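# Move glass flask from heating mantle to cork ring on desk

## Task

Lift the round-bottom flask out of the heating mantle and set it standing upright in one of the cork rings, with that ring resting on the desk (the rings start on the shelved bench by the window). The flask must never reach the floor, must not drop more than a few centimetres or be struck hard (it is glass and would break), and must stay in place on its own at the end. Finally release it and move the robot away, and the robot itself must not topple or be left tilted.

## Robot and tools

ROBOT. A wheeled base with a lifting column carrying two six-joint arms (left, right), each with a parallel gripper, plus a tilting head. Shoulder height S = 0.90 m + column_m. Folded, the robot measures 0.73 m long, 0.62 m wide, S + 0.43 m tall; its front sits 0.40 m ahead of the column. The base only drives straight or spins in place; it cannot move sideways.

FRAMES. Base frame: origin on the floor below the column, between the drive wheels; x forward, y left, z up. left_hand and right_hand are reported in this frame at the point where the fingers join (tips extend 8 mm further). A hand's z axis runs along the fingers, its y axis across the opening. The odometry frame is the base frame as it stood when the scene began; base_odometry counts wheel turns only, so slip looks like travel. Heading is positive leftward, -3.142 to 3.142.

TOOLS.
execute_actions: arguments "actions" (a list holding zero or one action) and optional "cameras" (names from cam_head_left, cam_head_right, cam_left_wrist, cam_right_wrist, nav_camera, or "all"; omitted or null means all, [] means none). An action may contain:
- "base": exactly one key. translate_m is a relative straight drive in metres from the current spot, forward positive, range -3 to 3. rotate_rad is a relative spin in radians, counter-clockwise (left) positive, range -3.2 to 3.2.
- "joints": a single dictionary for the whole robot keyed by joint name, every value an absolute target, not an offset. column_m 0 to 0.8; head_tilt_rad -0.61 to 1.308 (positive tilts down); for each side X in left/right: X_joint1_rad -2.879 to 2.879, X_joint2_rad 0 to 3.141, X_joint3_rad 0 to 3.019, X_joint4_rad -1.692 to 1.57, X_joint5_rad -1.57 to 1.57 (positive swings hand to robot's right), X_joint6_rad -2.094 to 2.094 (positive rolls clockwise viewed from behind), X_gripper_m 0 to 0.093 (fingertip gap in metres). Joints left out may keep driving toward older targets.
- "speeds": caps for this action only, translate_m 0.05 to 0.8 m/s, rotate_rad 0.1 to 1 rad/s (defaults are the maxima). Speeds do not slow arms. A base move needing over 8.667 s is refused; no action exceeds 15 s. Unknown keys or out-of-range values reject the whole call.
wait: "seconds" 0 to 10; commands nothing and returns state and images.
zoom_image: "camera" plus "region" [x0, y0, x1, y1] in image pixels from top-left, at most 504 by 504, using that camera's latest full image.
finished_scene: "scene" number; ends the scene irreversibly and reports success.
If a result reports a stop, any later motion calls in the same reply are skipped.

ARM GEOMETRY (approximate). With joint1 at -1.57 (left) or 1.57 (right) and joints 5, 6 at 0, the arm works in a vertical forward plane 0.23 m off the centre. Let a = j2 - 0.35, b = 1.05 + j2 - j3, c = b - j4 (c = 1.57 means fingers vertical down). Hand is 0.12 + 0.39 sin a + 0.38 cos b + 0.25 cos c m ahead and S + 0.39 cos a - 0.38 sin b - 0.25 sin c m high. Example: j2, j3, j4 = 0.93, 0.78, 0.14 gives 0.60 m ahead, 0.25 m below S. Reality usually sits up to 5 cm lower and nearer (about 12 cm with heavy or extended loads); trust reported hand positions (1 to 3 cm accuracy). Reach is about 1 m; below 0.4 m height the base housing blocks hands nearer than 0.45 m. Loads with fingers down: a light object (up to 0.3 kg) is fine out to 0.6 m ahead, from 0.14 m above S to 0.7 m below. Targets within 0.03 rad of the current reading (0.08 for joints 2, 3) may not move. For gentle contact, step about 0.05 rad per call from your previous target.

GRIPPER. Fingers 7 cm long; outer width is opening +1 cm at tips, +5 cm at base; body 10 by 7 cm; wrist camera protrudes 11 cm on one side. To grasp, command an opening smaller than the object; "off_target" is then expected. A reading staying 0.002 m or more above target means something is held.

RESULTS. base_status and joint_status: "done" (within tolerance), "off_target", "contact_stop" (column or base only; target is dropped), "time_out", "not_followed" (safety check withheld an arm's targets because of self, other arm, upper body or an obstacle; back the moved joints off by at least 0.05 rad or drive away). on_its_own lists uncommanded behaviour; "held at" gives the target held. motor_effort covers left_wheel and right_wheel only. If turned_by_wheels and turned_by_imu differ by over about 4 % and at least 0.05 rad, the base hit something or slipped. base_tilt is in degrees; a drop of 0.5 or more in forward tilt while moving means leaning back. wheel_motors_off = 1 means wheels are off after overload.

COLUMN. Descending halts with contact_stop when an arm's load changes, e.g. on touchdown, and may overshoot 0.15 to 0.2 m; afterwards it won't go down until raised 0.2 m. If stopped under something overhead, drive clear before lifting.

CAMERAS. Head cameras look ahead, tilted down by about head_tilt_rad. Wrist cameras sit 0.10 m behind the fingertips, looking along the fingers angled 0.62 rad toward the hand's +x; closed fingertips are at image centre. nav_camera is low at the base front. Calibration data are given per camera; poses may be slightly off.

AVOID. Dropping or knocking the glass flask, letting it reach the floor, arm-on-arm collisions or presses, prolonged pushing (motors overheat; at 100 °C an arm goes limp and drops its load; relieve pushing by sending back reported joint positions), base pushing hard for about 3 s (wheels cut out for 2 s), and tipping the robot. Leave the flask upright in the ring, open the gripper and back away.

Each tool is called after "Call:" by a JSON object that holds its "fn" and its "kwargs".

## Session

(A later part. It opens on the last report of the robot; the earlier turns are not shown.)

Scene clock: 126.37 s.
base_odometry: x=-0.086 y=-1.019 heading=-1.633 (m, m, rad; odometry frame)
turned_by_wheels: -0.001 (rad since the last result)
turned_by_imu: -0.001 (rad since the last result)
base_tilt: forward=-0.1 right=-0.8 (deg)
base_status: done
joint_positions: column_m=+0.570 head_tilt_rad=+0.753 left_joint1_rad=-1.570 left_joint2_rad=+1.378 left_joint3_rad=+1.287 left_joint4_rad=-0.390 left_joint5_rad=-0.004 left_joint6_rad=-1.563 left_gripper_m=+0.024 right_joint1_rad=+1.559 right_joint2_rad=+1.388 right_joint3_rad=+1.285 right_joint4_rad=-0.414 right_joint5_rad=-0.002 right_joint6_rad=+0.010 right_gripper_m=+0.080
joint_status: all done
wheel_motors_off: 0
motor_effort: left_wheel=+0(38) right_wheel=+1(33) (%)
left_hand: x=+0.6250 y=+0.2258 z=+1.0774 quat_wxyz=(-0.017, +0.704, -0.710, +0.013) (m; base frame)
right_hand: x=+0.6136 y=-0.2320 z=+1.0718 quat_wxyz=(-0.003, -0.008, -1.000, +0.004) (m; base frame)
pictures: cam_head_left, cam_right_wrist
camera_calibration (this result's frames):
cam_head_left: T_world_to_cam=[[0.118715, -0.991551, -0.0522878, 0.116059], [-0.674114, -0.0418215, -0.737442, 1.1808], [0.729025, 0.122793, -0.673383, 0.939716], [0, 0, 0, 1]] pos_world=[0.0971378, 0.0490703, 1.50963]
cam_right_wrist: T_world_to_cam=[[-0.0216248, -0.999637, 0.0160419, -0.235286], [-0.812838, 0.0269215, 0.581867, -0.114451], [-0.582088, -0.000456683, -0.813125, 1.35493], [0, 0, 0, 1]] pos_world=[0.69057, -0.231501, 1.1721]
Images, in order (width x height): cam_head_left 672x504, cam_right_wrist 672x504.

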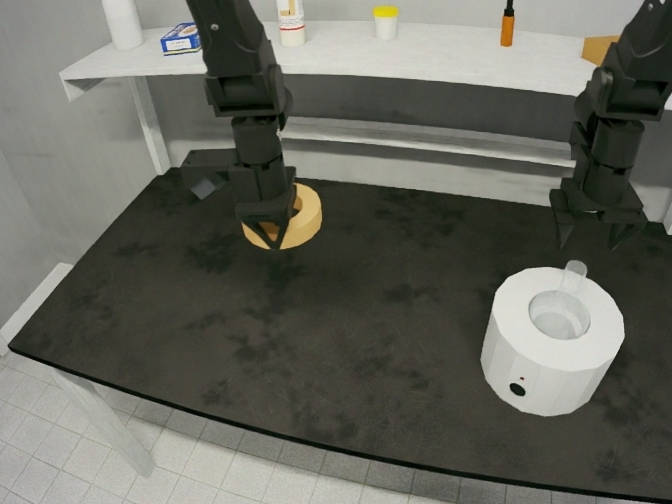

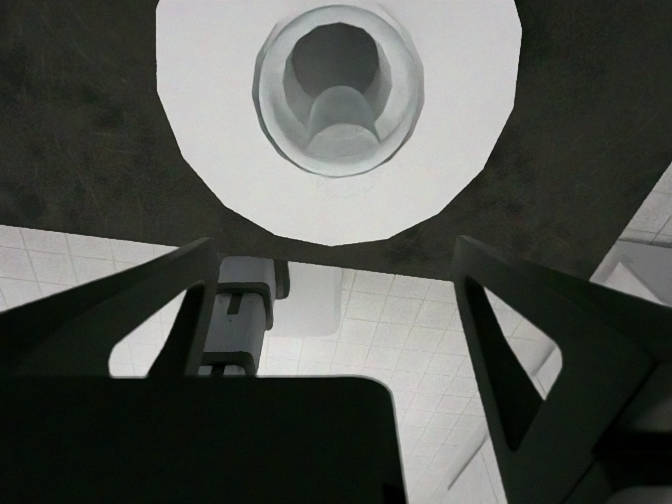

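Call:
{"fn": "execute_actions", "kwargs": {"actions": [{"base":{"translate_m":0.012},"joints":{"column_m":0.52}}], "cameras": ["cam_head_left","cam_right_wrist"]}}

Scene clock: 133.17 s.
base_odometry: x=-0.087 y=-1.031 heading=-1.633 (m, m, rad; odometry frame)
turned_by_wheels: +0.000 (rad since the last result)
turned_by_imu: +0.000 (rad since the last result)
base_tilt: forward=-0.1 right=-0.8 (deg)
base_status: done
joint_positions: column_m=+0.520 head_tilt_rad=+0.753 left_joint1_rad=-1.570 left_joint2_rad=+1.378 left_joint3_rad=+1.287 left_joint4_rad=-0.390 left_joint5_rad=-0.004 left_joint6_rad=-1.563 left_gripper_m=+0.024 right_joint1_rad=+1.559 right_joint2_rad=+1.388 right_joint3_rad=+1.286 right_joint4_rad=-0.414 right_joint5_rad=-0.002 right_joint6_rad=+0.010 right_gripper_m=+0.080
joint_status: all done
wheel_motors_off: 0
motor_effort: left_wheel=-1(32) right_wheel=+1(31) (%)
left_hand: x=+0.6248 y=+0.2258 z=+1.0273 quat_wxyz=(-0.017, +0.704, -0.710, +0.013) (m; base frame)
right_hand: x=+0.6138 y=-0.2320 z=+1.0218 quat_wxyz=(-0.003, -0.008, -1.000, +0.004) (m; base frame)
pictures: cam_head_left, cam_right_wrist
camera_calibration (this result's frames):
cam_head_left: T_world_to_cam=[[0.118713, -0.991551, -0.0522921, 0.113453], [-0.67414, -0.0418215, -0.737418, 1.14391], [0.729001, 0.122793, -0.673409, 0.906103], [0, 0, 0, 1]] pos_world=[0.0971361, 0.0490703, 1.45965]
cam_right_wrist: T_world_to_cam=[[-0.0216272, -0.999637, 0.0160358, -0.234474], [-0.81306, 0.0269197, 0.581557, -0.0847689], [-0.581778, -0.000460613, -0.813347, 1.31451], [0, 0, 0, 1]] pos_world=[0.690759, -0.231501, 1.12221]
Images, in order (width x height): cam_head_left 672x504, cam_right_wrist 672x504.

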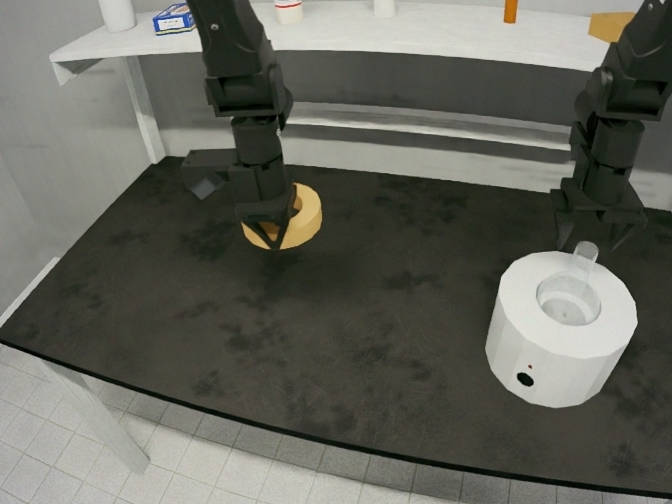

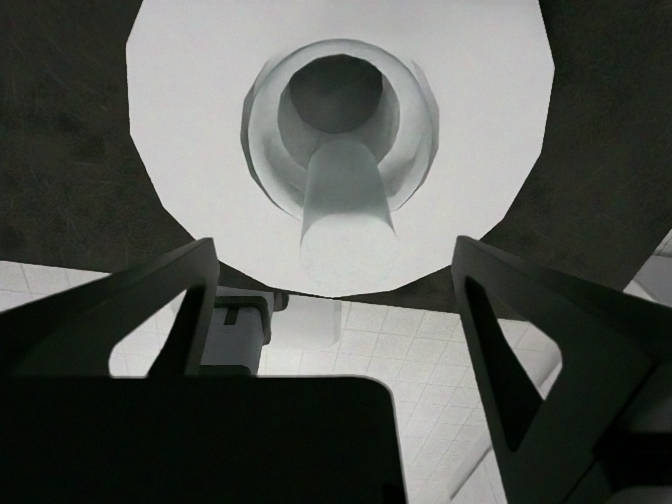

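Call:
{"fn": "execute_actions", "kwargs": {"actions": [{"joints":{"column_m":0.478}}], "cameras": []}}

Call:
{"fn": "execute_actions", "kwargs": {"actions": [{"joints":{"right_gripper_m":0.0}}], "cameras": ["cam_head_left","cam_right_wrist"]}}

Call:
{"fn": "execute_actions", "kwargs": {"actions": [{"joints":{"column_m":0.66}}], "cameras": ["cam_head_left","cam_right_wrist"]}}

Scene clock: 140.93 s.
base_odometry: x=-0.087 y=-1.031 heading=-1.633 (m, m, rad; odometry frame)
turned_by_wheels: +0.000 (rad since the last result)
turned_by_imu: +0.000 (rad since the last result)
base_tilt: forward=-0.3 right=-0.7 (deg)
base_status: not commanded
joint_positions: column_m=+0.478 head_tilt_rad=+0.753 left_joint1_rad=-1.570 left_joint2_rad=+1.378 left_joint3_rad=+1.287 left_joint4_rad=-0.390 left_joint5_rad=-0.004 left_joint6_rad=-1.563 left_gripper_m=+0.024 right_joint1_rad=+1.559 right_joint2_rad=+1.388 right_joint3_rad=+1.286 right_joint4_rad=-0.414 right_joint5_rad=-0.002 right_joint6_rad=+0.010 right_gripper_m=+0.080
joint_status: all done
wheel_motors_off: 0
motor_effort: left_wheel=-1(2) right_wheel=+1(1) (%)
left_hand: x=+0.6248 y=+0.2258 z=+0.9853 quat_wxyz=(-0.017, +0.704, -0.710, +0.013) (m; base frame)
right_hand: x=+0.6138 y=-0.2320 z=+0.9798 quat_wxyz=(-0.003, -0.008, -1.000, +0.004) (m; base frame)
pictures: none
No camera images: the call's "cameras" was empty. Leave "cameras" out to get every camera's image.

Scene clock: 141.60 s.
base_odometry: x=-0.087 y=-1.031 heading=-1.633 (m, m, rad; odometry frame)
turned_by_wheels: +0.000 (rad since the last result)
turned_by_imu: +0.000 (rad since the last result)
base_tilt: forward=-0.2 right=-0.8 (deg)
base_status: not commanded
joint_positions: column_m=+0.478 head_tilt_rad=+0.753 left_joint1_rad=-1.570 left_joint2_rad=+1.378 left_joint3_rad=+1.287 left_joint4_rad=-0.390 left_joint5_rad=-0.004 left_joint6_rad=-1.563 left_gripper_m=+0.024 right_joint1_rad=+1.559 right_joint2_rad=+1.388 right_joint3_rad=+1.286 right_joint4_rad=-0.414 right_joint5_rad=+0.002 right_joint6_rad=+0.010 right_gripper_m=+0.032
joint_status: right_gripper_m off_target (ended at +0.032, target +0.000)
wheel_motors_off: 0
motor_effort: left_wheel=-1(1) right_wheel=+2(1) (%)
left_hand: x=+0.6248 y=+0.2258 z=+0.9853 quat_wxyz=(-0.017, +0.704, -0.710, +0.013) (m; base frame)
right_hand: x=+0.6138 y=-0.2328 z=+0.9799 quat_wxyz=(-0.003, -0.008, -1.000, +0.006) (m; base frame)
pictures: cam_head_left, cam_right_wrist
camera_calibration (this result's frames):
cam_head_left: T_world_to_cam=[[0.118713, -0.991551, -0.0522921, 0.111256], [-0.674141, -0.0418215, -0.737418, 1.11294], [0.729001, 0.122793, -0.673409, 0.877822], [0, 0, 0, 1]] pos_world=[0.0971361, 0.0490703, 1.41765]
cam_right_wrist: T_world_to_cam=[[-0.0216578, -0.999553, 0.0206121, -0.239032], [-0.813044, 0.0296069, 0.581449, -0.0596098], [-0.581799, -0.00416561, -0.813322, 1.27948], [0, 0, 0, 1]] pos_world=[0.690757, -0.231831, 1.08021]
Images, in order (width x height): cam_head_left 672x504, cam_right_wrist 672x504.

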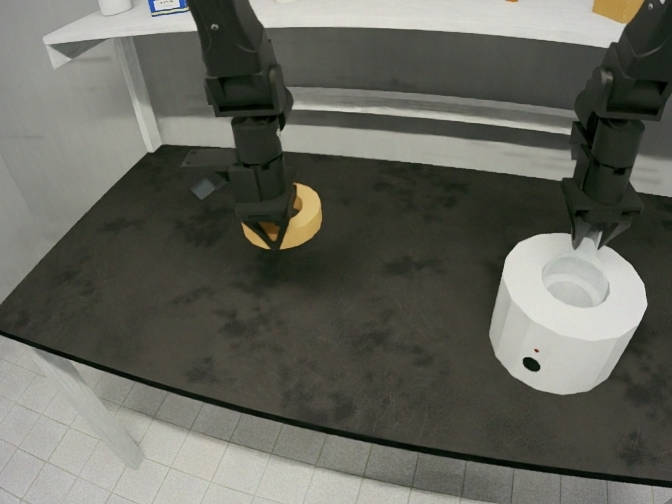

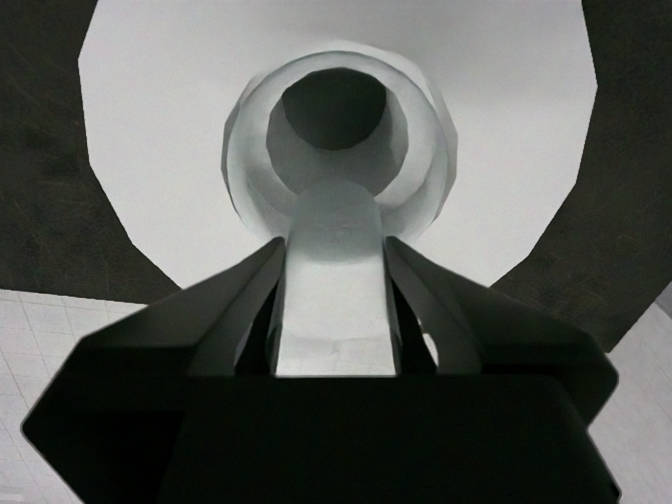

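Scene clock: 144.57 s.
base_odometry: x=-0.087 y=-1.031 heading=-1.633 (m, m, rad; odometry frame)
turned_by_wheels: +0.000 (rad since the last result)
turned_by_imu: +0.000 (rad since the last result)
base_tilt: forward=-0.3 right=-0.7 (deg)
base_status: not commanded
joint_positions: column_m=+0.660 head_tilt_rad=+0.753 left_joint1_rad=-1.570 left_joint2_rad=+1.378 left_joint3_rad=+1.287 left_joint4_rad=-0.390 left_joint5_rad=-0.004 left_joint6_rad=-1.563 left_gripper_m=+0.024 right_joint1_rad=+1.559 right_joint2_rad=+1.390 right_joint3_rad=+1.286 right_joint4_rad=-0.414 right_joint5_rad=+0.002 right_joint6_rad=+0.010 right_gripper_m=+0.032
joint_status: all done
wheel_motors_off: 0
motor_effort: left_wheel=-2(2) right_wheel=+2(2) (%)
left_hand: x=+0.6248 y=+0.2258 z=+1.1672 quat_wxyz=(-0.017, +0.704, -0.710, +0.013) (m; base frame)
right_hand: x=+0.6132 y=-0.2328 z=+1.1610 quat_wxyz=(-0.003, -0.008, -1.000, +0.006) (m; base frame)
pictures: cam_head_left, cam_right_wrist
camera_calibration (this result's frames):
cam_head_left: T_world_to_cam=[[0.118713, -0.991551, -0.0522922, 0.120766], [-0.674141, -0.0418215, -0.737417, 1.24704], [0.729, 0.122793, -0.67341, 1.00029], [0, 0, 0, 1]] pos_world=[0.0971361, 0.0490703, 1.59951]
cam_right_wrist: T_world_to_cam=[[-0.0216413, -0.999553, 0.0206365, -0.242821], [-0.812156, 0.029614, 0.582689, -0.167394], [-0.583039, -0.00414988, -0.812433, 1.42615], [0, 0, 0, 1]] pos_world=[0.690298, -0.231837, 1.2612]
Images, in order (width x height): cam_head_left 672x504, cam_right_wrist 672x504.

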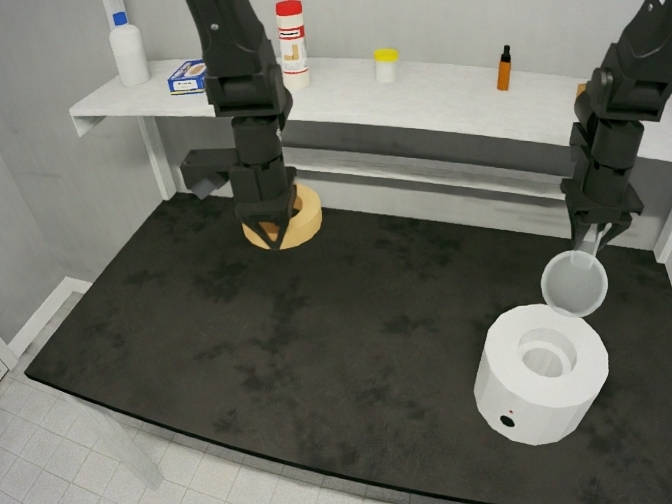

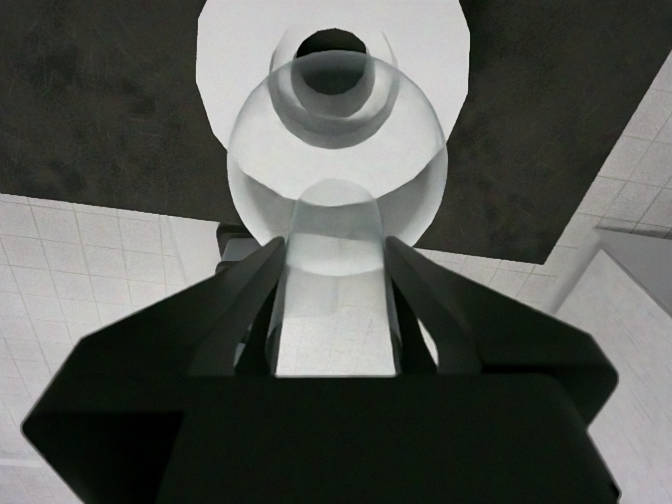

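Call:
{"fn": "execute_actions", "kwargs": {"actions": [{"base":{"translate_m":-1.7},"joints":{"column_m":0.7}}], "cameras": []}}

Call:
{"fn": "execute_actions", "kwargs": {"actions": [{"base":{"rotate_rad":1.09},"joints":{"left_joint2_rad":1.835,"left_joint3_rad":1.63,"left_joint4_rad":-0.29,"head_tilt_rad":0.6}}], "cameras": ["cam_head_left","cam_head_right","nav_camera"]}}

Scene clock: 169.30 s.
base_odometry: x=+0.019 y=+0.665 heading=-1.634 (m, m, rad; odometry frame)
turned_by_wheels: -0.001 (rad since the last result)
turned_by_imu: -0.001 (rad since the last result)
base_tilt: forward=-0.2 right=-0.8 (deg)
base_status: done
joint_positions: column_m=+0.700 head_tilt_rad=+0.753 left_joint1_rad=-1.570 left_joint2_rad=+1.378 left_joint3_rad=+1.286 left_joint4_rad=-0.390 left_joint5_rad=-0.004 left_joint6_rad=-1.563 left_gripper_m=+0.024 right_joint1_rad=+1.559 right_joint2_rad=+1.391 right_joint3_rad=+1.281 right_joint4_rad=-0.414 right_joint5_rad=+0.002 right_joint6_rad=+0.010 right_gripper_m=+0.032
joint_status: all done
wheel_motors_off: 0
motor_effort: left_wheel=-2(56) right_wheel=+1(44) (%)
left_hand: x=+0.6241 y=+0.2258 z=+1.2070 quat_wxyz=(-0.016, +0.704, -0.710, +0.013) (m; base frame)
right_hand: x=+0.6098 y=-0.2328 z=+1.1997 quat_wxyz=(+0.000, -0.008, -1.000, +0.006) (m; base frame)
pictures: none
No camera images: the call's "cameras" was empty. Leave "cameras" out to get every camera's image.

Scene clock: 171.70 s.
base_odometry: x=+0.019 y=+0.665 heading=-0.545 (m, m, rad; odometry frame)
turned_by_wheels: +1.089 (rad since the last result)
turned_by_imu: +1.088 (rad since the last result)
base_tilt: forward=-0.4 right=-0.7 (deg)
base_status: done
joint_positions: column_m=+0.700 head_tilt_rad=+0.618 left_joint1_rad=-1.563 left_joint2_rad=+1.849 left_joint3_rad=+1.624 left_joint4_rad=-0.291 left_joint5_rad=-0.004 left_joint6_rad=-1.563 left_gripper_m=+0.024 right_joint1_rad=+1.566 right_joint2_rad=+1.391 right_joint3_rad=+1.281 right_joint4_rad=-0.414 right_joint5_rad=+0.001 right_joint6_rad=+0.010 right_gripper_m=+0.032
joint_status: all done
wheel_motors_off: 0
motor_effort: left_wheel=-3(49) right_wheel=+1(46) (%)
left_hand: x=+0.6218 y=+0.2309 z=+1.0172 quat_wxyz=(-0.006, +0.705, -0.709, -0.001) (m; base frame)
right_hand: x=+0.6098 y=-0.2285 z=+1.1996 quat_wxyz=(+0.000, -0.006, -1.000, +0.002) (m; base frame)
pictures: cam_head_left, cam_head_right, nav_camera
camera_calibration (this result's frames):
cam_head_left: T_world_to_cam=[[0.124687, -0.991551, -0.0357822, 0.0947255], [-0.568385, -0.0418215, -0.821699, 1.41336], [0.81326, 0.122793, -0.568797, 0.846653], [0, 0, 0, 1]] pos_world=[0.10297, 0.0490703, 1.64632]
cam_head_right: T_world_to_cam=[[0.129191, -0.990833, -0.0394872, 0.0169416], [-0.562682, -0.0404604, -0.825683, 1.41838], [0.816516, 0.12889, -0.562751, 0.839355], [0, 0, 0, 1]] pos_world=[0.110558, -0.0340098, 1.64415]
Images, in order (width x height): cam_head_left 672x504, cam_head_right 672x504, nav_camera 672x504.

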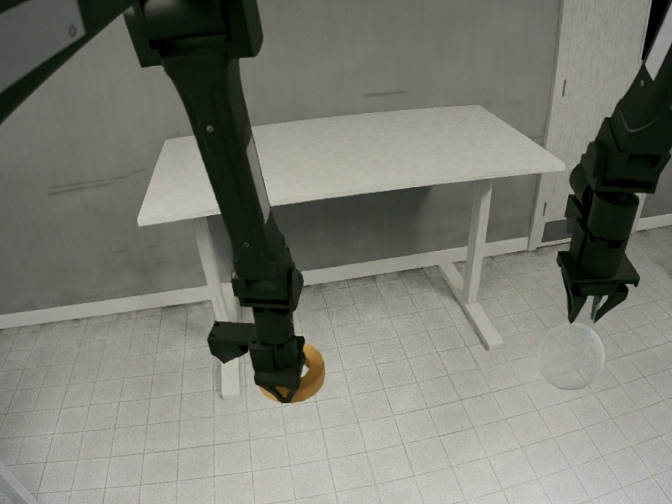

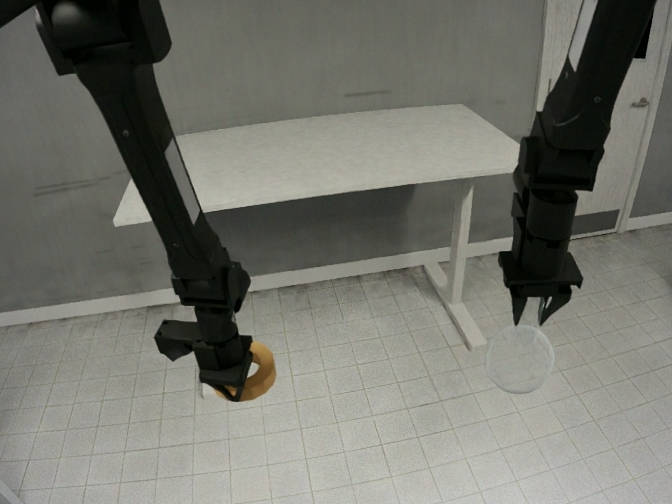

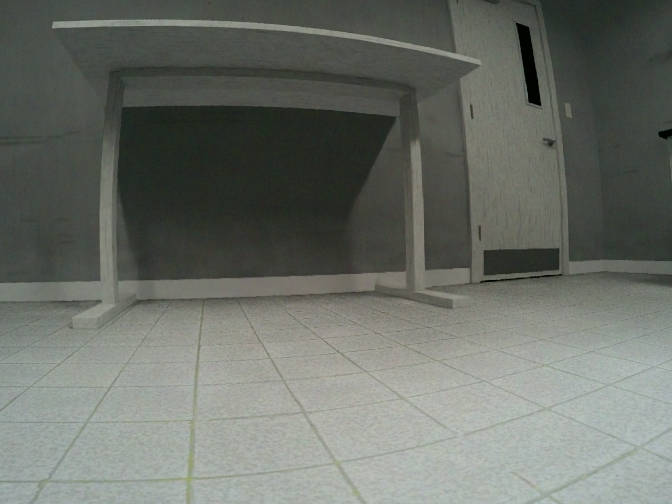

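Call:
{"fn": "execute_actions", "kwargs": {"actions": [{"base":{"translate_m":1.07},"joints":{"column_m":0.72,"head_tilt_rad":0.85}}], "cameras": ["cam_head_left","cam_head_right","cam_left_wrist"]}}

Scene clock: 189.50 s.
base_odometry: x=+0.935 y=+0.111 heading=-0.544 (m, m, rad; odometry frame)
turned_by_wheels: +0.000 (rad since the last result)
turned_by_imu: +0.001 (rad since the last result)
base_tilt: forward=-0.2 right=-0.7 (deg)
base_status: done
joint_positions: column_m=+0.720 head_tilt_rad=+0.852 left_joint1_rad=-1.564 left_joint2_rad=+1.848 left_joint3_rad=+1.625 left_joint4_rad=-0.291 left_joint5_rad=-0.004 left_joint6_rad=-1.563 left_gripper_m=+0.024 right_joint1_rad=+1.566 right_joint2_rad=+1.393 right_joint3_rad=+1.281 right_joint4_rad=-0.414 right_joint5_rad=+0.001 right_joint6_rad=+0.010 right_gripper_m=+0.032
joint_status: all done
wheel_motors_off: 0
motor_effort: left_wheel=+0(47) right_wheel=+0(48) (%)
left_hand: x=+0.6232 y=+0.2306 z=+1.0380 quat_wxyz=(-0.007, +0.705, -0.709, +0.000) (m; base frame)
right_hand: x=+0.6092 y=-0.2285 z=+1.2189 quat_wxyz=(+0.001, -0.006, -1.000, +0.002) (m; base frame)
pictures: cam_head_left, cam_head_right, cam_left_wrist
camera_calibration (this result's frames):
cam_head_left: T_world_to_cam=[[0.112971, -0.991551, -0.063756, 0.143749], [-0.743645, -0.0418215, -0.667265, 1.17511], [0.658961, 0.122793, -0.742086, 1.16137], [0, 0, 0, 1]] pos_world=[0.0923258, 0.0490703, 1.65511]
cam_head_right: T_world_to_cam=[[0.116491, -0.990833, -0.0684056, 0.0676996], [-0.739023, -0.0404604, -0.672464, 1.18234], [0.663532, 0.12889, -0.736961, 1.15546], [0, 0, 0, 1]] pos_world=[0.0992034, -0.0340098, 1.65124]
cam_left_wrist: T_world_to_cam=[[0.999776, -0.0197442, 0.00761841, -0.62443], [-0.0205319, -0.817677, 0.57531, -0.388639], [-0.00512965, -0.575338, -0.8179, 1.10802], [0, 0, 0, 1]] pos_world=[0.621995, 0.307379, 1.1346]
Images, in order (width x height): cam_head_left 672x504, cam_head_right 672x504, cam_left_wrist 672x504.

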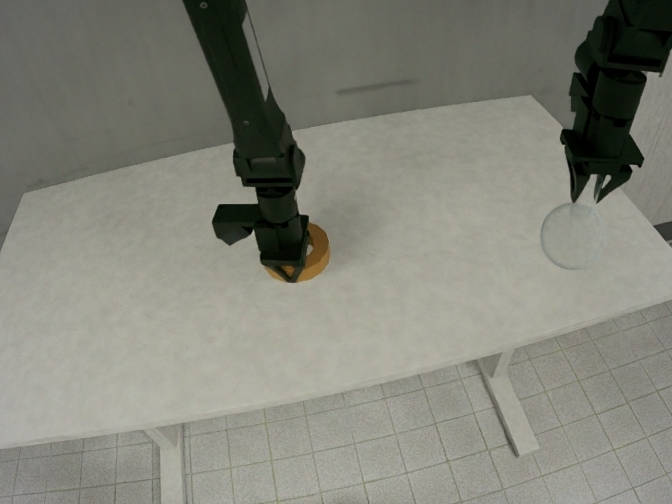

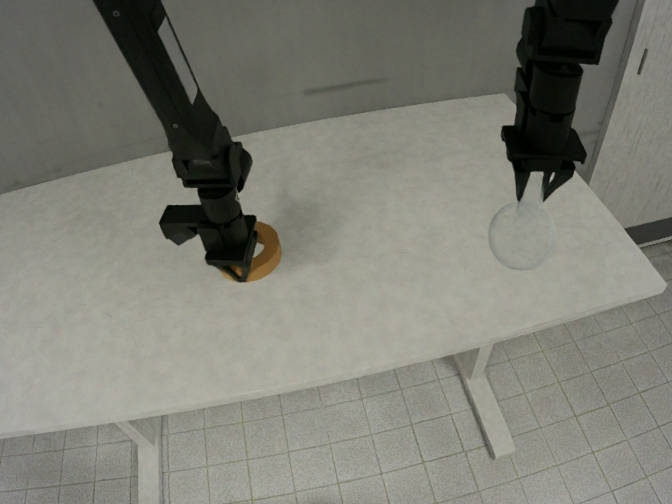

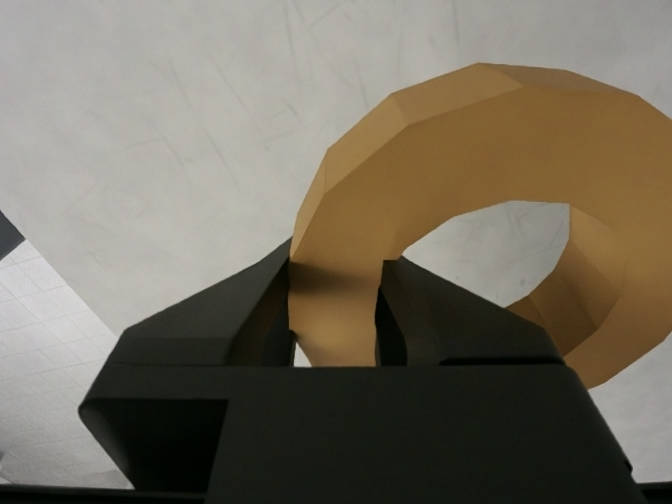

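Lower in steps, watching joint 2 for touch.

Call:
{"fn": "execute_actions", "kwargs": {"actions": [{"joints":{"column_m":0.665}}], "cameras": []}}

Call:
{"fn": "execute_actions", "kwargs": {"actions": [{"joints":{"column_m":0.653}}], "cameras": ["cam_left_wrist"]}}

Scene clock: 196.03 s.
base_odometry: x=+0.935 y=+0.111 heading=-0.544 (m, m, rad; odometry frame)
turned_by_wheels: +0.000 (rad since the last result)
turned_by_imu: +0.000 (rad since the last result)
base_tilt: forward=-0.3 right=-0.8 (deg)
base_status: not commanded
joint_positions: column_m=+0.665 head_tilt_rad=+0.852 left_joint1_rad=-1.564 left_joint2_rad=+1.848 left_joint3_rad=+1.625 left_joint4_rad=-0.291 left_joint5_rad=-0.004 left_joint6_rad=-1.563 left_gripper_m=+0.024 right_joint1_rad=+1.566 right_joint2_rad=+1.393 right_joint3_rad=+1.281 right_joint4_rad=-0.414 right_joint5_rad=+0.001 right_joint6_rad=+0.010 right_gripper_m=+0.032
joint_status: all done
wheel_motors_off: 0
motor_effort: left_wheel=+0(1) right_wheel=+0(0) (%)
left_hand: x=+0.6232 y=+0.2306 z=+0.9831 quat_wxyz=(-0.007, +0.705, -0.709, +0.000) (m; base frame)
right_hand: x=+0.6092 y=-0.2285 z=+1.1640 quat_wxyz=(+0.001, -0.006, -1.000, +0.002) (m; base frame)
pictures: none
No camera images: the call's "cameras" was empty. Leave "cameras" out to get every camera's image.

Scene clock: 196.77 s.
base_odometry: x=+0.935 y=+0.111 heading=-0.544 (m, m, rad; odometry frame)
turned_by_wheels: +0.000 (rad since the last result)
turned_by_imu: +0.000 (rad since the last result)
base_tilt: forward=-0.2 right=-0.8 (deg)
base_status: not commanded
joint_positions: column_m=+0.653 head_tilt_rad=+0.852 left_joint1_rad=-1.564 left_joint2_rad=+1.848 left_joint3_rad=+1.625 left_joint4_rad=-0.291 left_joint5_rad=-0.004 left_joint6_rad=-1.563 left_gripper_m=+0.024 right_joint1_rad=+1.566 right_joint2_rad=+1.393 right_joint3_rad=+1.281 right_joint4_rad=-0.414 right_joint5_rad=+0.001 right_joint6_rad=+0.010 right_gripper_m=+0.032
joint_status: all done
wheel_motors_off: 0
motor_effort: left_wheel=+0(0) right_wheel=+0(0) (%)
left_hand: x=+0.6232 y=+0.2306 z=+0.9711 quat_wxyz=(-0.007, +0.705, -0.709, +0.000) (m; base frame)
right_hand: x=+0.6092 y=-0.2285 z=+1.1520 quat_wxyz=(+0.001, -0.006, -1.000, +0.002) (m; base frame)
pictures: cam_left_wrist
camera_calibration (this result's frames):
cam_left_wrist: T_world_to_cam=[[0.999776, -0.0197442, 0.00761841, -0.623921], [-0.0205319, -0.817677, 0.57531, -0.350155], [-0.00512965, -0.575338, -0.8179, 1.05331], [0, 0, 0, 1]] pos_world=[0.621995, 0.307379, 1.06771]
Images, in order (width x height): cam_left_wrist 672x504.

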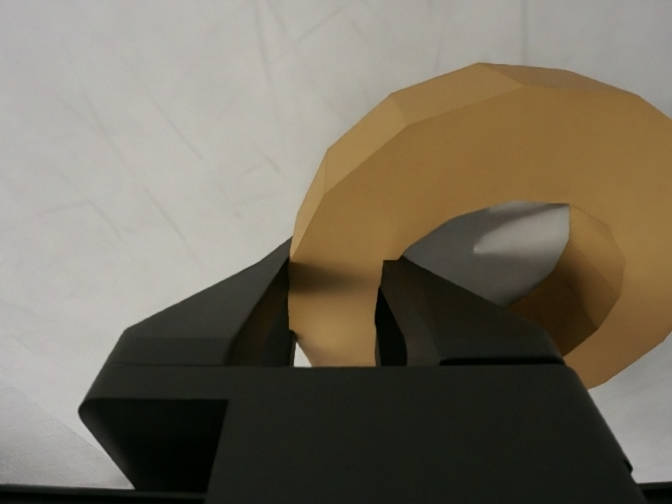

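Call:
{"fn": "execute_actions", "kwargs": {"actions": [{"joints":{"column_m":0.641}}], "cameras": ["cam_left_wrist"]}}

Scene clock: 199.70 s.
base_odometry: x=+0.935 y=+0.111 heading=-0.544 (m, m, rad; odometry frame)
turned_by_wheels: +0.000 (rad since the last result)
turned_by_imu: +0.000 (rad since the last result)
base_tilt: forward=-0.1 right=-0.9 (deg)
base_status: not commanded
joint_positions: column_m=+0.641 head_tilt_rad=+0.852 left_joint1_rad=-1.564 left_joint2_rad=+1.832 left_joint3_rad=+1.624 left_joint4_rad=-0.295 left_joint5_rad=-0.004 left_joint6_rad=-1.563 left_gripper_m=+0.024 right_joint1_rad=+1.566 right_joint2_rad=+1.393 right_joint3_rad=+1.281 right_joint4_rad=-0.414 right_joint5_rad=+0.001 right_joint6_rad=+0.010 right_gripper_m=+0.032
joint_status: all done
wheel_motors_off: 0
motor_effort: left_wheel=+0(1) right_wheel=+0(0) (%)
left_hand: x=+0.6308 y=+0.2306 z=+0.9670 quat_wxyz=(-0.011, +0.705, -0.709, +0.004) (m; base frame)
right_hand: x=+0.6091 y=-0.2285 z=+1.1398 quat_wxyz=(+0.001, -0.006, -1.000, +0.002) (m; base frame)
pictures: cam_left_wrist
camera_calibration (this result's frames):
cam_left_wrist: T_world_to_cam=[[0.999637, -0.0194296, 0.018681, -0.642232], [-0.0266393, -0.817704, 0.575023, -0.343529], [0.00410311, -0.575312, -0.817924, 1.04419], [0, 0, 0, 1]] pos_world=[0.628563, 0.307354, 1.06361]
Images, in order (width x height): cam_left_wrist 672x504.

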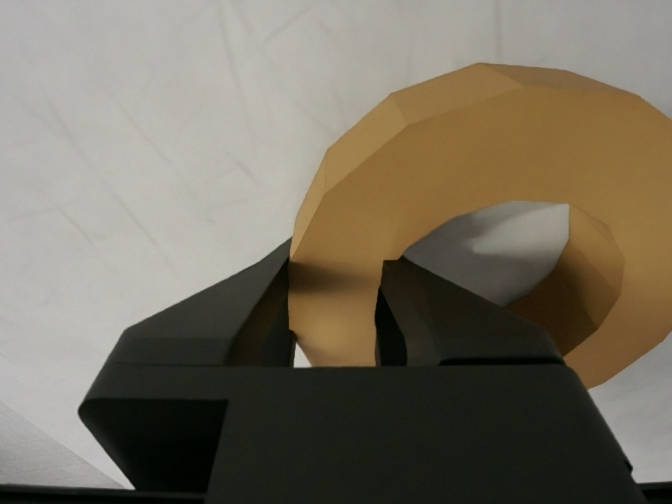

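Call:
{"fn": "execute_actions", "kwargs": {"actions": [{"joints":{"left_gripper_m":0.06}}], "cameras": []}}

Call:
{"fn": "execute_actions", "kwargs": {"actions": [{"joints":{"column_m":0.70}}], "cameras": []}}

Call:
{"fn": "execute_actions", "kwargs": {"actions": [{"base":{"rotate_rad":0.656},"joints":{"left_joint2_rad":0.94,"left_joint3_rad":1.0,"left_joint4_rad":-0.7,"left_joint6_rad":0}}], "cameras": []}}

Call:
{"fn": "execute_actions", "kwargs": {"actions": [{"base":{"translate_m":0.07}}], "cameras": ["cam_head_left","cam_head_right","cam_right_wrist"]}}

Scene clock: 212.57 s.
base_odometry: x=+0.935 y=+0.111 heading=-0.544 (m, m, rad; odometry frame)
turned_by_wheels: +0.000 (rad since the last result)
turned_by_imu: +0.000 (rad since the last result)
base_tilt: forward=-0.1 right=-0.7 (deg)
base_status: not commanded
joint_positions: column_m=+0.641 head_tilt_rad=+0.852 left_joint1_rad=-1.564 left_joint2_rad=+1.831 left_joint3_rad=+1.624 left_joint4_rad=-0.295 left_joint5_rad=-0.004 left_joint6_rad=-1.563 left_gripper_m=+0.060 right_joint1_rad=+1.566 right_joint2_rad=+1.393 right_joint3_rad=+1.281 right_joint4_rad=-0.414 right_joint5_rad=+0.001 right_joint6_rad=+0.010 right_gripper_m=+0.032
joint_status: all done
wheel_motors_off: 0
motor_effort: left_wheel=+0(1) right_wheel=+0(0) (%)
left_hand: x=+0.6313 y=+0.2306 z=+0.9673 quat_wxyz=(-0.011, +0.705, -0.709, +0.004) (m; base frame)
right_hand: x=+0.6091 y=-0.2285 z=+1.1398 quat_wxyz=(+0.001, -0.006, -1.000, +0.002) (m; base frame)
pictures: none
No camera images: the call's "cameras" was empty. Leave "cameras" out to get every camera's image.

Scene clock: 213.93 s.
base_odometry: x=+0.935 y=+0.111 heading=-0.544 (m, m, rad; odometry frame)
turned_by_wheels: +0.000 (rad since the last result)
turned_by_imu: +0.000 (rad since the last result)
base_tilt: forward=-0.3 right=-0.8 (deg)
base_status: not commanded
joint_positions: column_m=+0.700 head_tilt_rad=+0.852 left_joint1_rad=-1.564 left_joint2_rad=+1.831 left_joint3_rad=+1.624 left_joint4_rad=-0.295 left_joint5_rad=-0.004 left_joint6_rad=-1.563 left_gripper_m=+0.060 right_joint1_rad=+1.566 right_joint2_rad=+1.393 right_joint3_rad=+1.281 right_joint4_rad=-0.414 right_joint5_rad=+0.001 right_joint6_rad=+0.010 right_gripper_m=+0.032
joint_status: all done
wheel_motors_off: 0
motor_effort: left_wheel=+0(1) right_wheel=+0(0) (%)
left_hand: x=+0.6313 y=+0.2306 z=+1.0261 quat_wxyz=(-0.011, +0.705, -0.709, +0.004) (m; base frame)
right_hand: x=+0.6091 y=-0.2285 z=+1.1987 quat_wxyz=(+0.001, -0.006, -1.000, +0.002) (m; base frame)
pictures: none
No camera images: the call's "cameras" was empty. Leave "cameras" out to get every camera's image.

Scene clock: 215.87 s.
base_odometry: x=+0.935 y=+0.111 heading=+0.111 (m, m, rad; odometry frame)
turned_by_wheels: +0.655 (rad since the last result)
turned_by_imu: +0.653 (rad since the last result)
base_tilt: forward=-0.2 right=-0.8 (deg)
base_status: done
joint_positions: column_m=+0.700 head_tilt_rad=+0.852 left_joint1_rad=-1.576 left_joint2_rad=+0.936 left_joint3_rad=+1.003 left_joint4_rad=-0.693 left_joint5_rad=-0.004 left_joint6_rad=-0.008 left_gripper_m=+0.060 right_joint1_rad=+1.567 right_joint2_rad=+1.393 right_joint3_rad=+1.281 right_joint4_rad=-0.414 right_joint5_rad=+0.001 right_joint6_rad=+0.010 right_gripper_m=+0.032
joint_status: all done
wheel_motors_off: 0
motor_effort: left_wheel=-2(50) right_wheel=+2(42) (%)
left_hand: x=+0.5253 y=+0.2230 z=+1.3600 quat_wxyz=(+0.051, +0.003, -0.999, +0.000) (m; base frame)
right_hand: x=+0.6091 y=-0.2278 z=+1.1987 quat_wxyz=(+0.001, -0.006, -1.000, +0.002) (m; base frame)
pictures: none
No camera images: the call's "cameras" was empty. Leave "cameras" out to get every camera's image.

Scene clock: 217.73 s.
base_odometry: x=+1.004 y=+0.119 heading=+0.112 (m, m, rad; odometry frame)
turned_by_wheels: +0.001 (rad since the last result)
turned_by_imu: +0.001 (rad since the last result)
base_tilt: forward=-0.2 right=-0.8 (deg)
base_status: done
joint_positions: column_m=+0.700 head_tilt_rad=+0.852 left_joint1_rad=-1.576 left_joint2_rad=+0.936 left_joint3_rad=+0.999 left_joint4_rad=-0.693 left_joint5_rad=-0.004 left_joint6_rad=-0.008 left_gripper_m=+0.060 right_joint1_rad=+1.567 right_joint2_rad=+1.394 right_joint3_rad=+1.281 right_joint4_rad=-0.414 right_joint5_rad=+0.001 right_joint6_rad=+0.010 right_gripper_m=+0.032
joint_status: not commanded
wheel_motors_off: 0
motor_effort: left_wheel=+1(44) right_wheel=+1(48) (%)
left_hand: x=+0.5231 y=+0.2230 z=+1.3593 quat_wxyz=(+0.053, +0.003, -0.999, +0.000) (m; base frame)
right_hand: x=+0.6090 y=-0.2278 z=+1.1984 quat_wxyz=(+0.002, -0.006, -1.000, +0.002) (m; base frame)
pictures: cam_head_left, cam_head_right, cam_right_wrist
camera_calibration (this result's frames):
cam_head_left: T_world_to_cam=[[0.112957, -0.991551, -0.0637802, 0.142513], [-0.743788, -0.0418215, -0.667106, 1.16148], [0.658802, 0.122793, -0.742228, 1.14675], [0, 0, 0, 1]] pos_world=[0.0923149, 0.0490703, 1.63507]
cam_head_right: T_world_to_cam=[[0.116477, -0.990833, -0.0684306, 0.0663721], [-0.739167, -0.0404604, -0.672306, 1.16861], [0.663374, 0.12889, -0.737104, 1.14094], [0, 0, 0, 1]] pos_world=[0.0991916, -0.0340098, 1.6312]
cam_right_wrist: T_world_to_cam=[[-0.0177412, -0.999763, 0.0126396, -0.23158], [-0.807336, 0.0217817, 0.58969, -0.205886], [-0.589825, 0.000257382, -0.807531, 1.45335], [0, 0, 0, 1]] pos_world=[0.686894, -0.227414, 1.29796]
Images, in order (width x height): cam_head_left 672x504, cam_head_right 672x504, cam_right_wrist 672x504.

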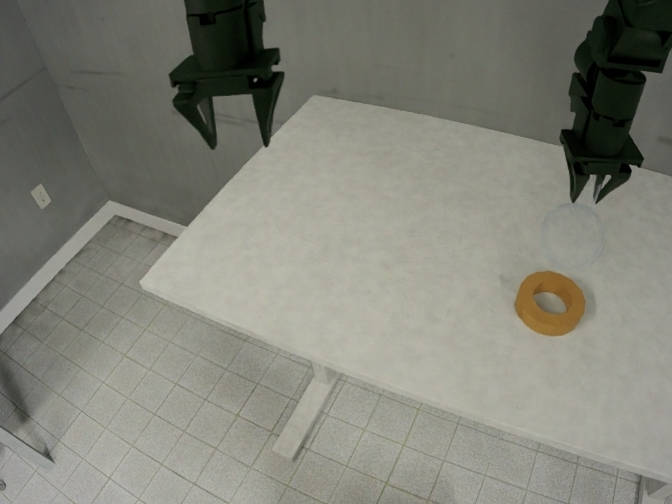

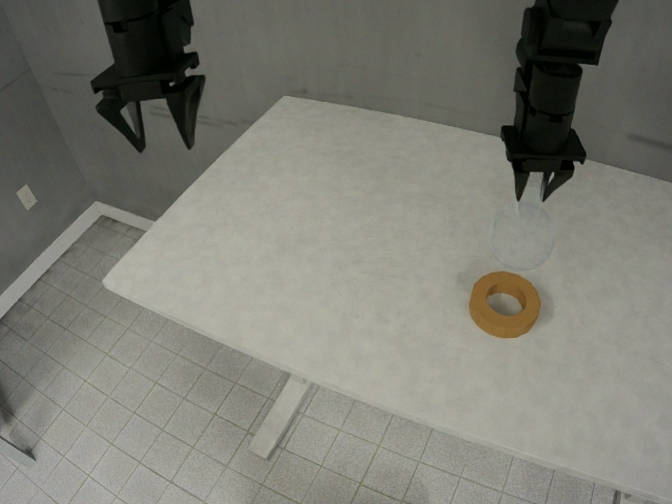

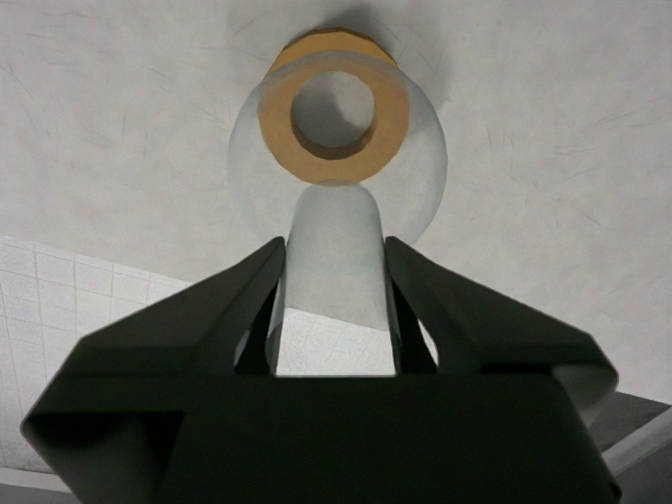

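Call:
{"fn": "execute_actions", "kwargs": {"actions": [{"base":{"translate_m":-0.015},"joints":{"column_m":0.64}}], "cameras": ["cam_head_right","cam_right_wrist"]}}

Scene clock: 226.70 s.
base_odometry: x=+0.989 y=+0.117 heading=+0.110 (m, m, rad; odometry frame)
turned_by_wheels: -0.002 (rad since the last result)
turned_by_imu: -0.002 (rad since the last result)
base_tilt: forward=-0.2 right=-0.6 (deg)
base_status: done
joint_positions: column_m=+0.640 head_tilt_rad=+0.852 left_joint1_rad=-1.576 left_joint2_rad=+0.936 left_joint3_rad=+0.997 left_joint4_rad=-0.694 left_joint5_rad=-0.004 left_joint6_rad=-0.008 left_gripper_m=+0.060 right_joint1_rad=+1.567 right_joint2_rad=+1.394 right_joint3_rad=+1.280 right_joint4_rad=-0.414 right_joint5_rad=+0.001 right_joint6_rad=+0.010 right_gripper_m=+0.032
joint_status: all done
wheel_motors_off: 0
motor_effort: left_wheel=-1(56) right_wheel=+3(36) (%)
left_hand: x=+0.5222 y=+0.2230 z=+1.2991 quat_wxyz=(+0.054, +0.003, -0.999, +0.000) (m; base frame)
right_hand: x=+0.6082 y=-0.2278 z=+1.1382 quat_wxyz=(+0.002, -0.006, -1.000, +0.002) (m; base frame)
pictures: cam_head_right, cam_right_wrist
camera_calibration (this result's frames):
cam_head_right: T_world_to_cam=[[0.116471, -0.990833, -0.0684412, 0.0622941], [-0.739228, -0.0404604, -0.672238, 1.12826], [0.663307, 0.12889, -0.737164, 1.09693], [0, 0, 0, 1]] pos_world=[0.0991866, -0.0340098, 1.57134]
cam_right_wrist: T_world_to_cam=[[-0.0177268, -0.999763, 0.0126639, -0.23087], [-0.806435, 0.021784, 0.590921, -0.173005], [-0.591057, 0.00026253, -0.80663, 1.40396], [0, 0, 0, 1]] pos_world=[0.686209, -0.227415, 1.23763]
Images, in order (width x height): cam_head_right 672x504, cam_right_wrist 672x504.

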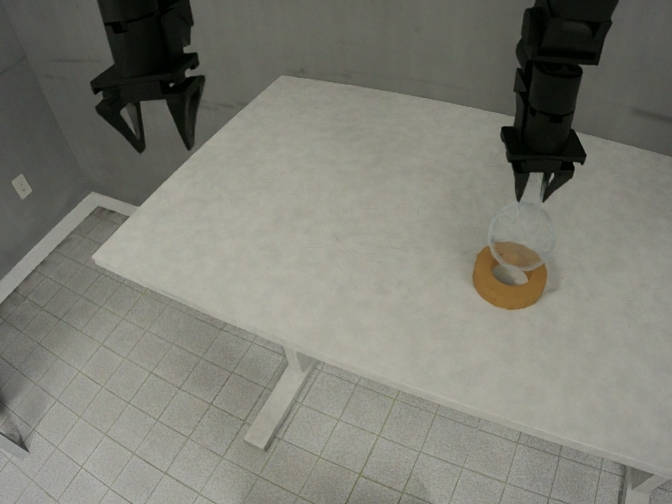

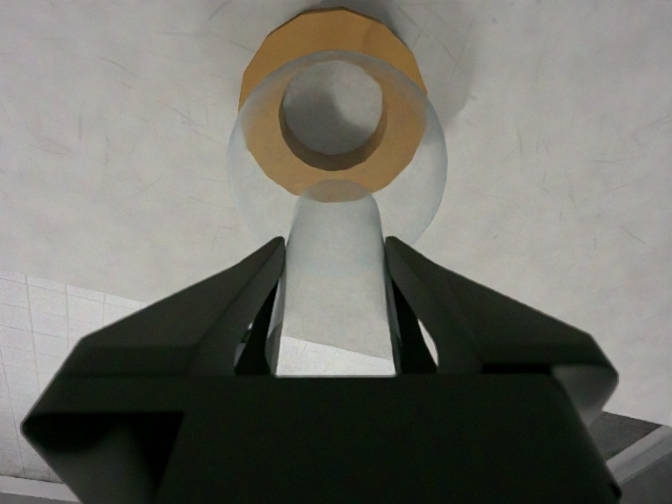

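Call:
{"fn": "execute_actions", "kwargs": {"actions": [{"joints":{"column_m":0.62}}], "cameras": []}}

Call:
{"fn": "execute_actions", "kwargs": {"actions": [{"joints":{"column_m":0.611}}], "cameras": ["cam_head_right","cam_right_wrist"]}}

Scene clock: 231.93 s.
base_odometry: x=+0.989 y=+0.117 heading=+0.110 (m, m, rad; odometry frame)
turned_by_wheels: +0.000 (rad since the last result)
turned_by_imu: +0.000 (rad since the last result)
base_tilt: forward=-0.2 right=-0.7 (deg)
base_status: not commanded
joint_positions: column_m=+0.620 head_tilt_rad=+0.852 left_joint1_rad=-1.576 left_joint2_rad=+0.936 left_joint3_rad=+0.997 left_joint4_rad=-0.694 left_joint5_rad=-0.004 left_joint6_rad=-0.008 left_gripper_m=+0.060 right_joint1_rad=+1.567 right_joint2_rad=+1.394 right_joint3_rad=+1.280 right_joint4_rad=-0.414 right_joint5_rad=+0.001 right_joint6_rad=+0.010 right_gripper_m=+0.032
joint_status: all done
wheel_motors_off: 0
motor_effort: left_wheel=-2(2) right_wheel=+4(4) (%)
left_hand: x=+0.5222 y=+0.2230 z=+1.2791 quat_wxyz=(+0.054, +0.003, -0.999, +0.000) (m; base frame)
right_hand: x=+0.6082 y=-0.2278 z=+1.1181 quat_wxyz=(+0.002, -0.006, -1.000, +0.002) (m; base frame)
pictures: none
No camera images: the call's "cameras" was empty. Leave "cameras" out to get every camera's image.

Scene clock: 232.60 s.
base_odometry: x=+0.989 y=+0.117 heading=+0.110 (m, m, rad; odometry frame)
turned_by_wheels: +0.000 (rad since the last result)
turned_by_imu: +0.000 (rad since the last result)
base_tilt: forward=-0.2 right=-0.7 (deg)
base_status: not commanded
joint_positions: column_m=+0.611 head_tilt_rad=+0.852 left_joint1_rad=-1.576 left_joint2_rad=+0.936 left_joint3_rad=+0.997 left_joint4_rad=-0.694 left_joint5_rad=-0.004 left_joint6_rad=-0.008 left_gripper_m=+0.060 right_joint1_rad=+1.567 right_joint2_rad=+1.394 right_joint3_rad=+1.280 right_joint4_rad=-0.414 right_joint5_rad=+0.001 right_joint6_rad=+0.010 right_gripper_m=+0.032
joint_status: all done
wheel_motors_off: 0
motor_effort: left_wheel=-1(2) right_wheel=+4(4) (%)
left_hand: x=+0.5222 y=+0.2230 z=+1.2701 quat_wxyz=(+0.054, +0.003, -0.999, +0.000) (m; base frame)
right_hand: x=+0.6082 y=-0.2278 z=+1.1092 quat_wxyz=(+0.002, -0.006, -1.000, +0.002) (m; base frame)
pictures: cam_head_right, cam_right_wrist
camera_calibration (this result's frames):
cam_head_right: T_world_to_cam=[[0.116471, -0.990833, -0.0684412, 0.0603093], [-0.739228, -0.0404604, -0.672238, 1.10877], [0.663307, 0.12889, -0.737164, 1.07555], [0, 0, 0, 1]] pos_world=[0.0991866, -0.0340098, 1.54234]
cam_right_wrist: T_world_to_cam=[[-0.0177268, -0.999763, 0.0126639, -0.230502], [-0.806435, 0.021784, 0.590921, -0.155868], [-0.591057, 0.00026253, -0.80663, 1.38057], [0, 0, 0, 1]] pos_world=[0.686209, -0.227415, 1.20863]
Images, in order (width x height): cam_head_right 672x504, cam_right_wrist 672x504.

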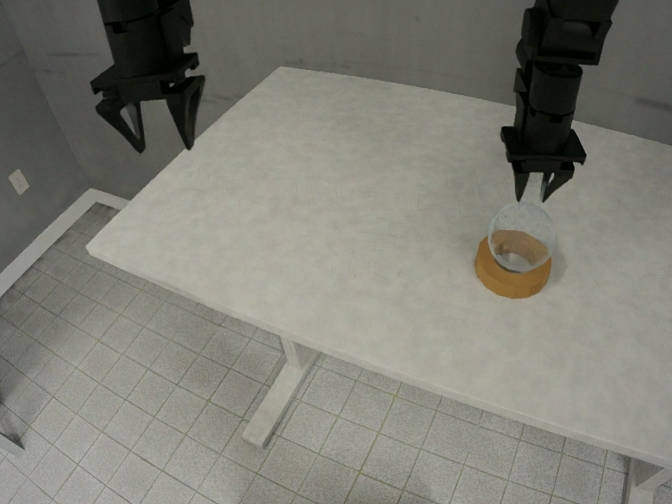

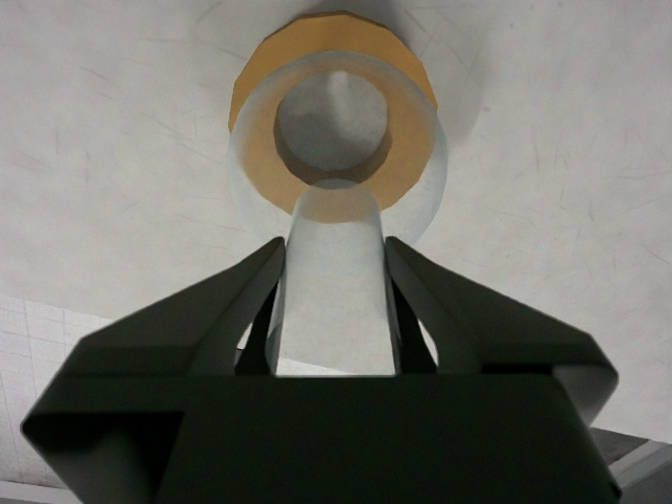

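Call:
{"fn": "execute_actions", "kwargs": {"actions": [{"joints":{"column_m":0.602}}], "cameras": ["cam_right_wrist"]}}

Scene clock: 236.23 s.
base_odometry: x=+0.989 y=+0.117 heading=+0.110 (m, m, rad; odometry frame)
turned_by_wheels: +0.000 (rad since the last result)
turned_by_imu: +0.000 (rad since the last result)
base_tilt: forward=-0.1 right=-0.8 (deg)
base_status: not commanded
joint_positions: column_m=+0.602 head_tilt_rad=+0.852 left_joint1_rad=-1.576 left_joint2_rad=+0.936 left_joint3_rad=+0.997 left_joint4_rad=-0.694 left_joint5_rad=-0.004 left_joint6_rad=-0.008 left_gripper_m=+0.060 right_joint1_rad=+1.567 right_joint2_rad=+1.393 right_joint3_rad=+1.280 right_joint4_rad=-0.414 right_joint5_rad=-0.001 right_joint6_rad=+0.010 right_gripper_m=+0.032
joint_status: all done
wheel_motors_off: 0
motor_effort: left_wheel=-1(2) right_wheel=+4(4) (%)
left_hand: x=+0.5222 y=+0.2230 z=+1.2611 quat_wxyz=(+0.054, +0.003, -0.999, +0.000) (m; base frame)
right_hand: x=+0.6085 y=-0.2275 z=+1.1005 quat_wxyz=(+0.002, -0.006, -1.000, +0.001) (m; base frame)
pictures: cam_right_wrist
camera_calibration (this result's frames):
cam_right_wrist: T_world_to_cam=[[-0.0177415, -0.999785, 0.0107447, -0.227943], [-0.806888, 0.0206629, 0.590343, -0.149872], [-0.590438, 0.00180376, -0.807081, 1.37426], [0, 0, 0, 1]] pos_world=[0.686442, -0.227276, 1.20006]
Images, in order (width x height): cam_right_wrist 672x504.

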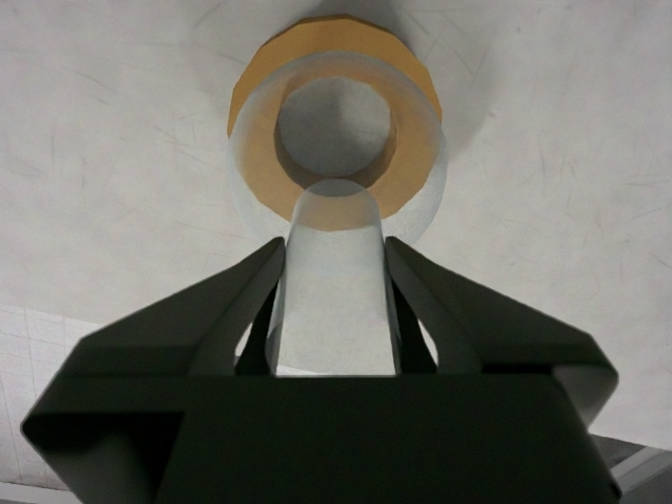

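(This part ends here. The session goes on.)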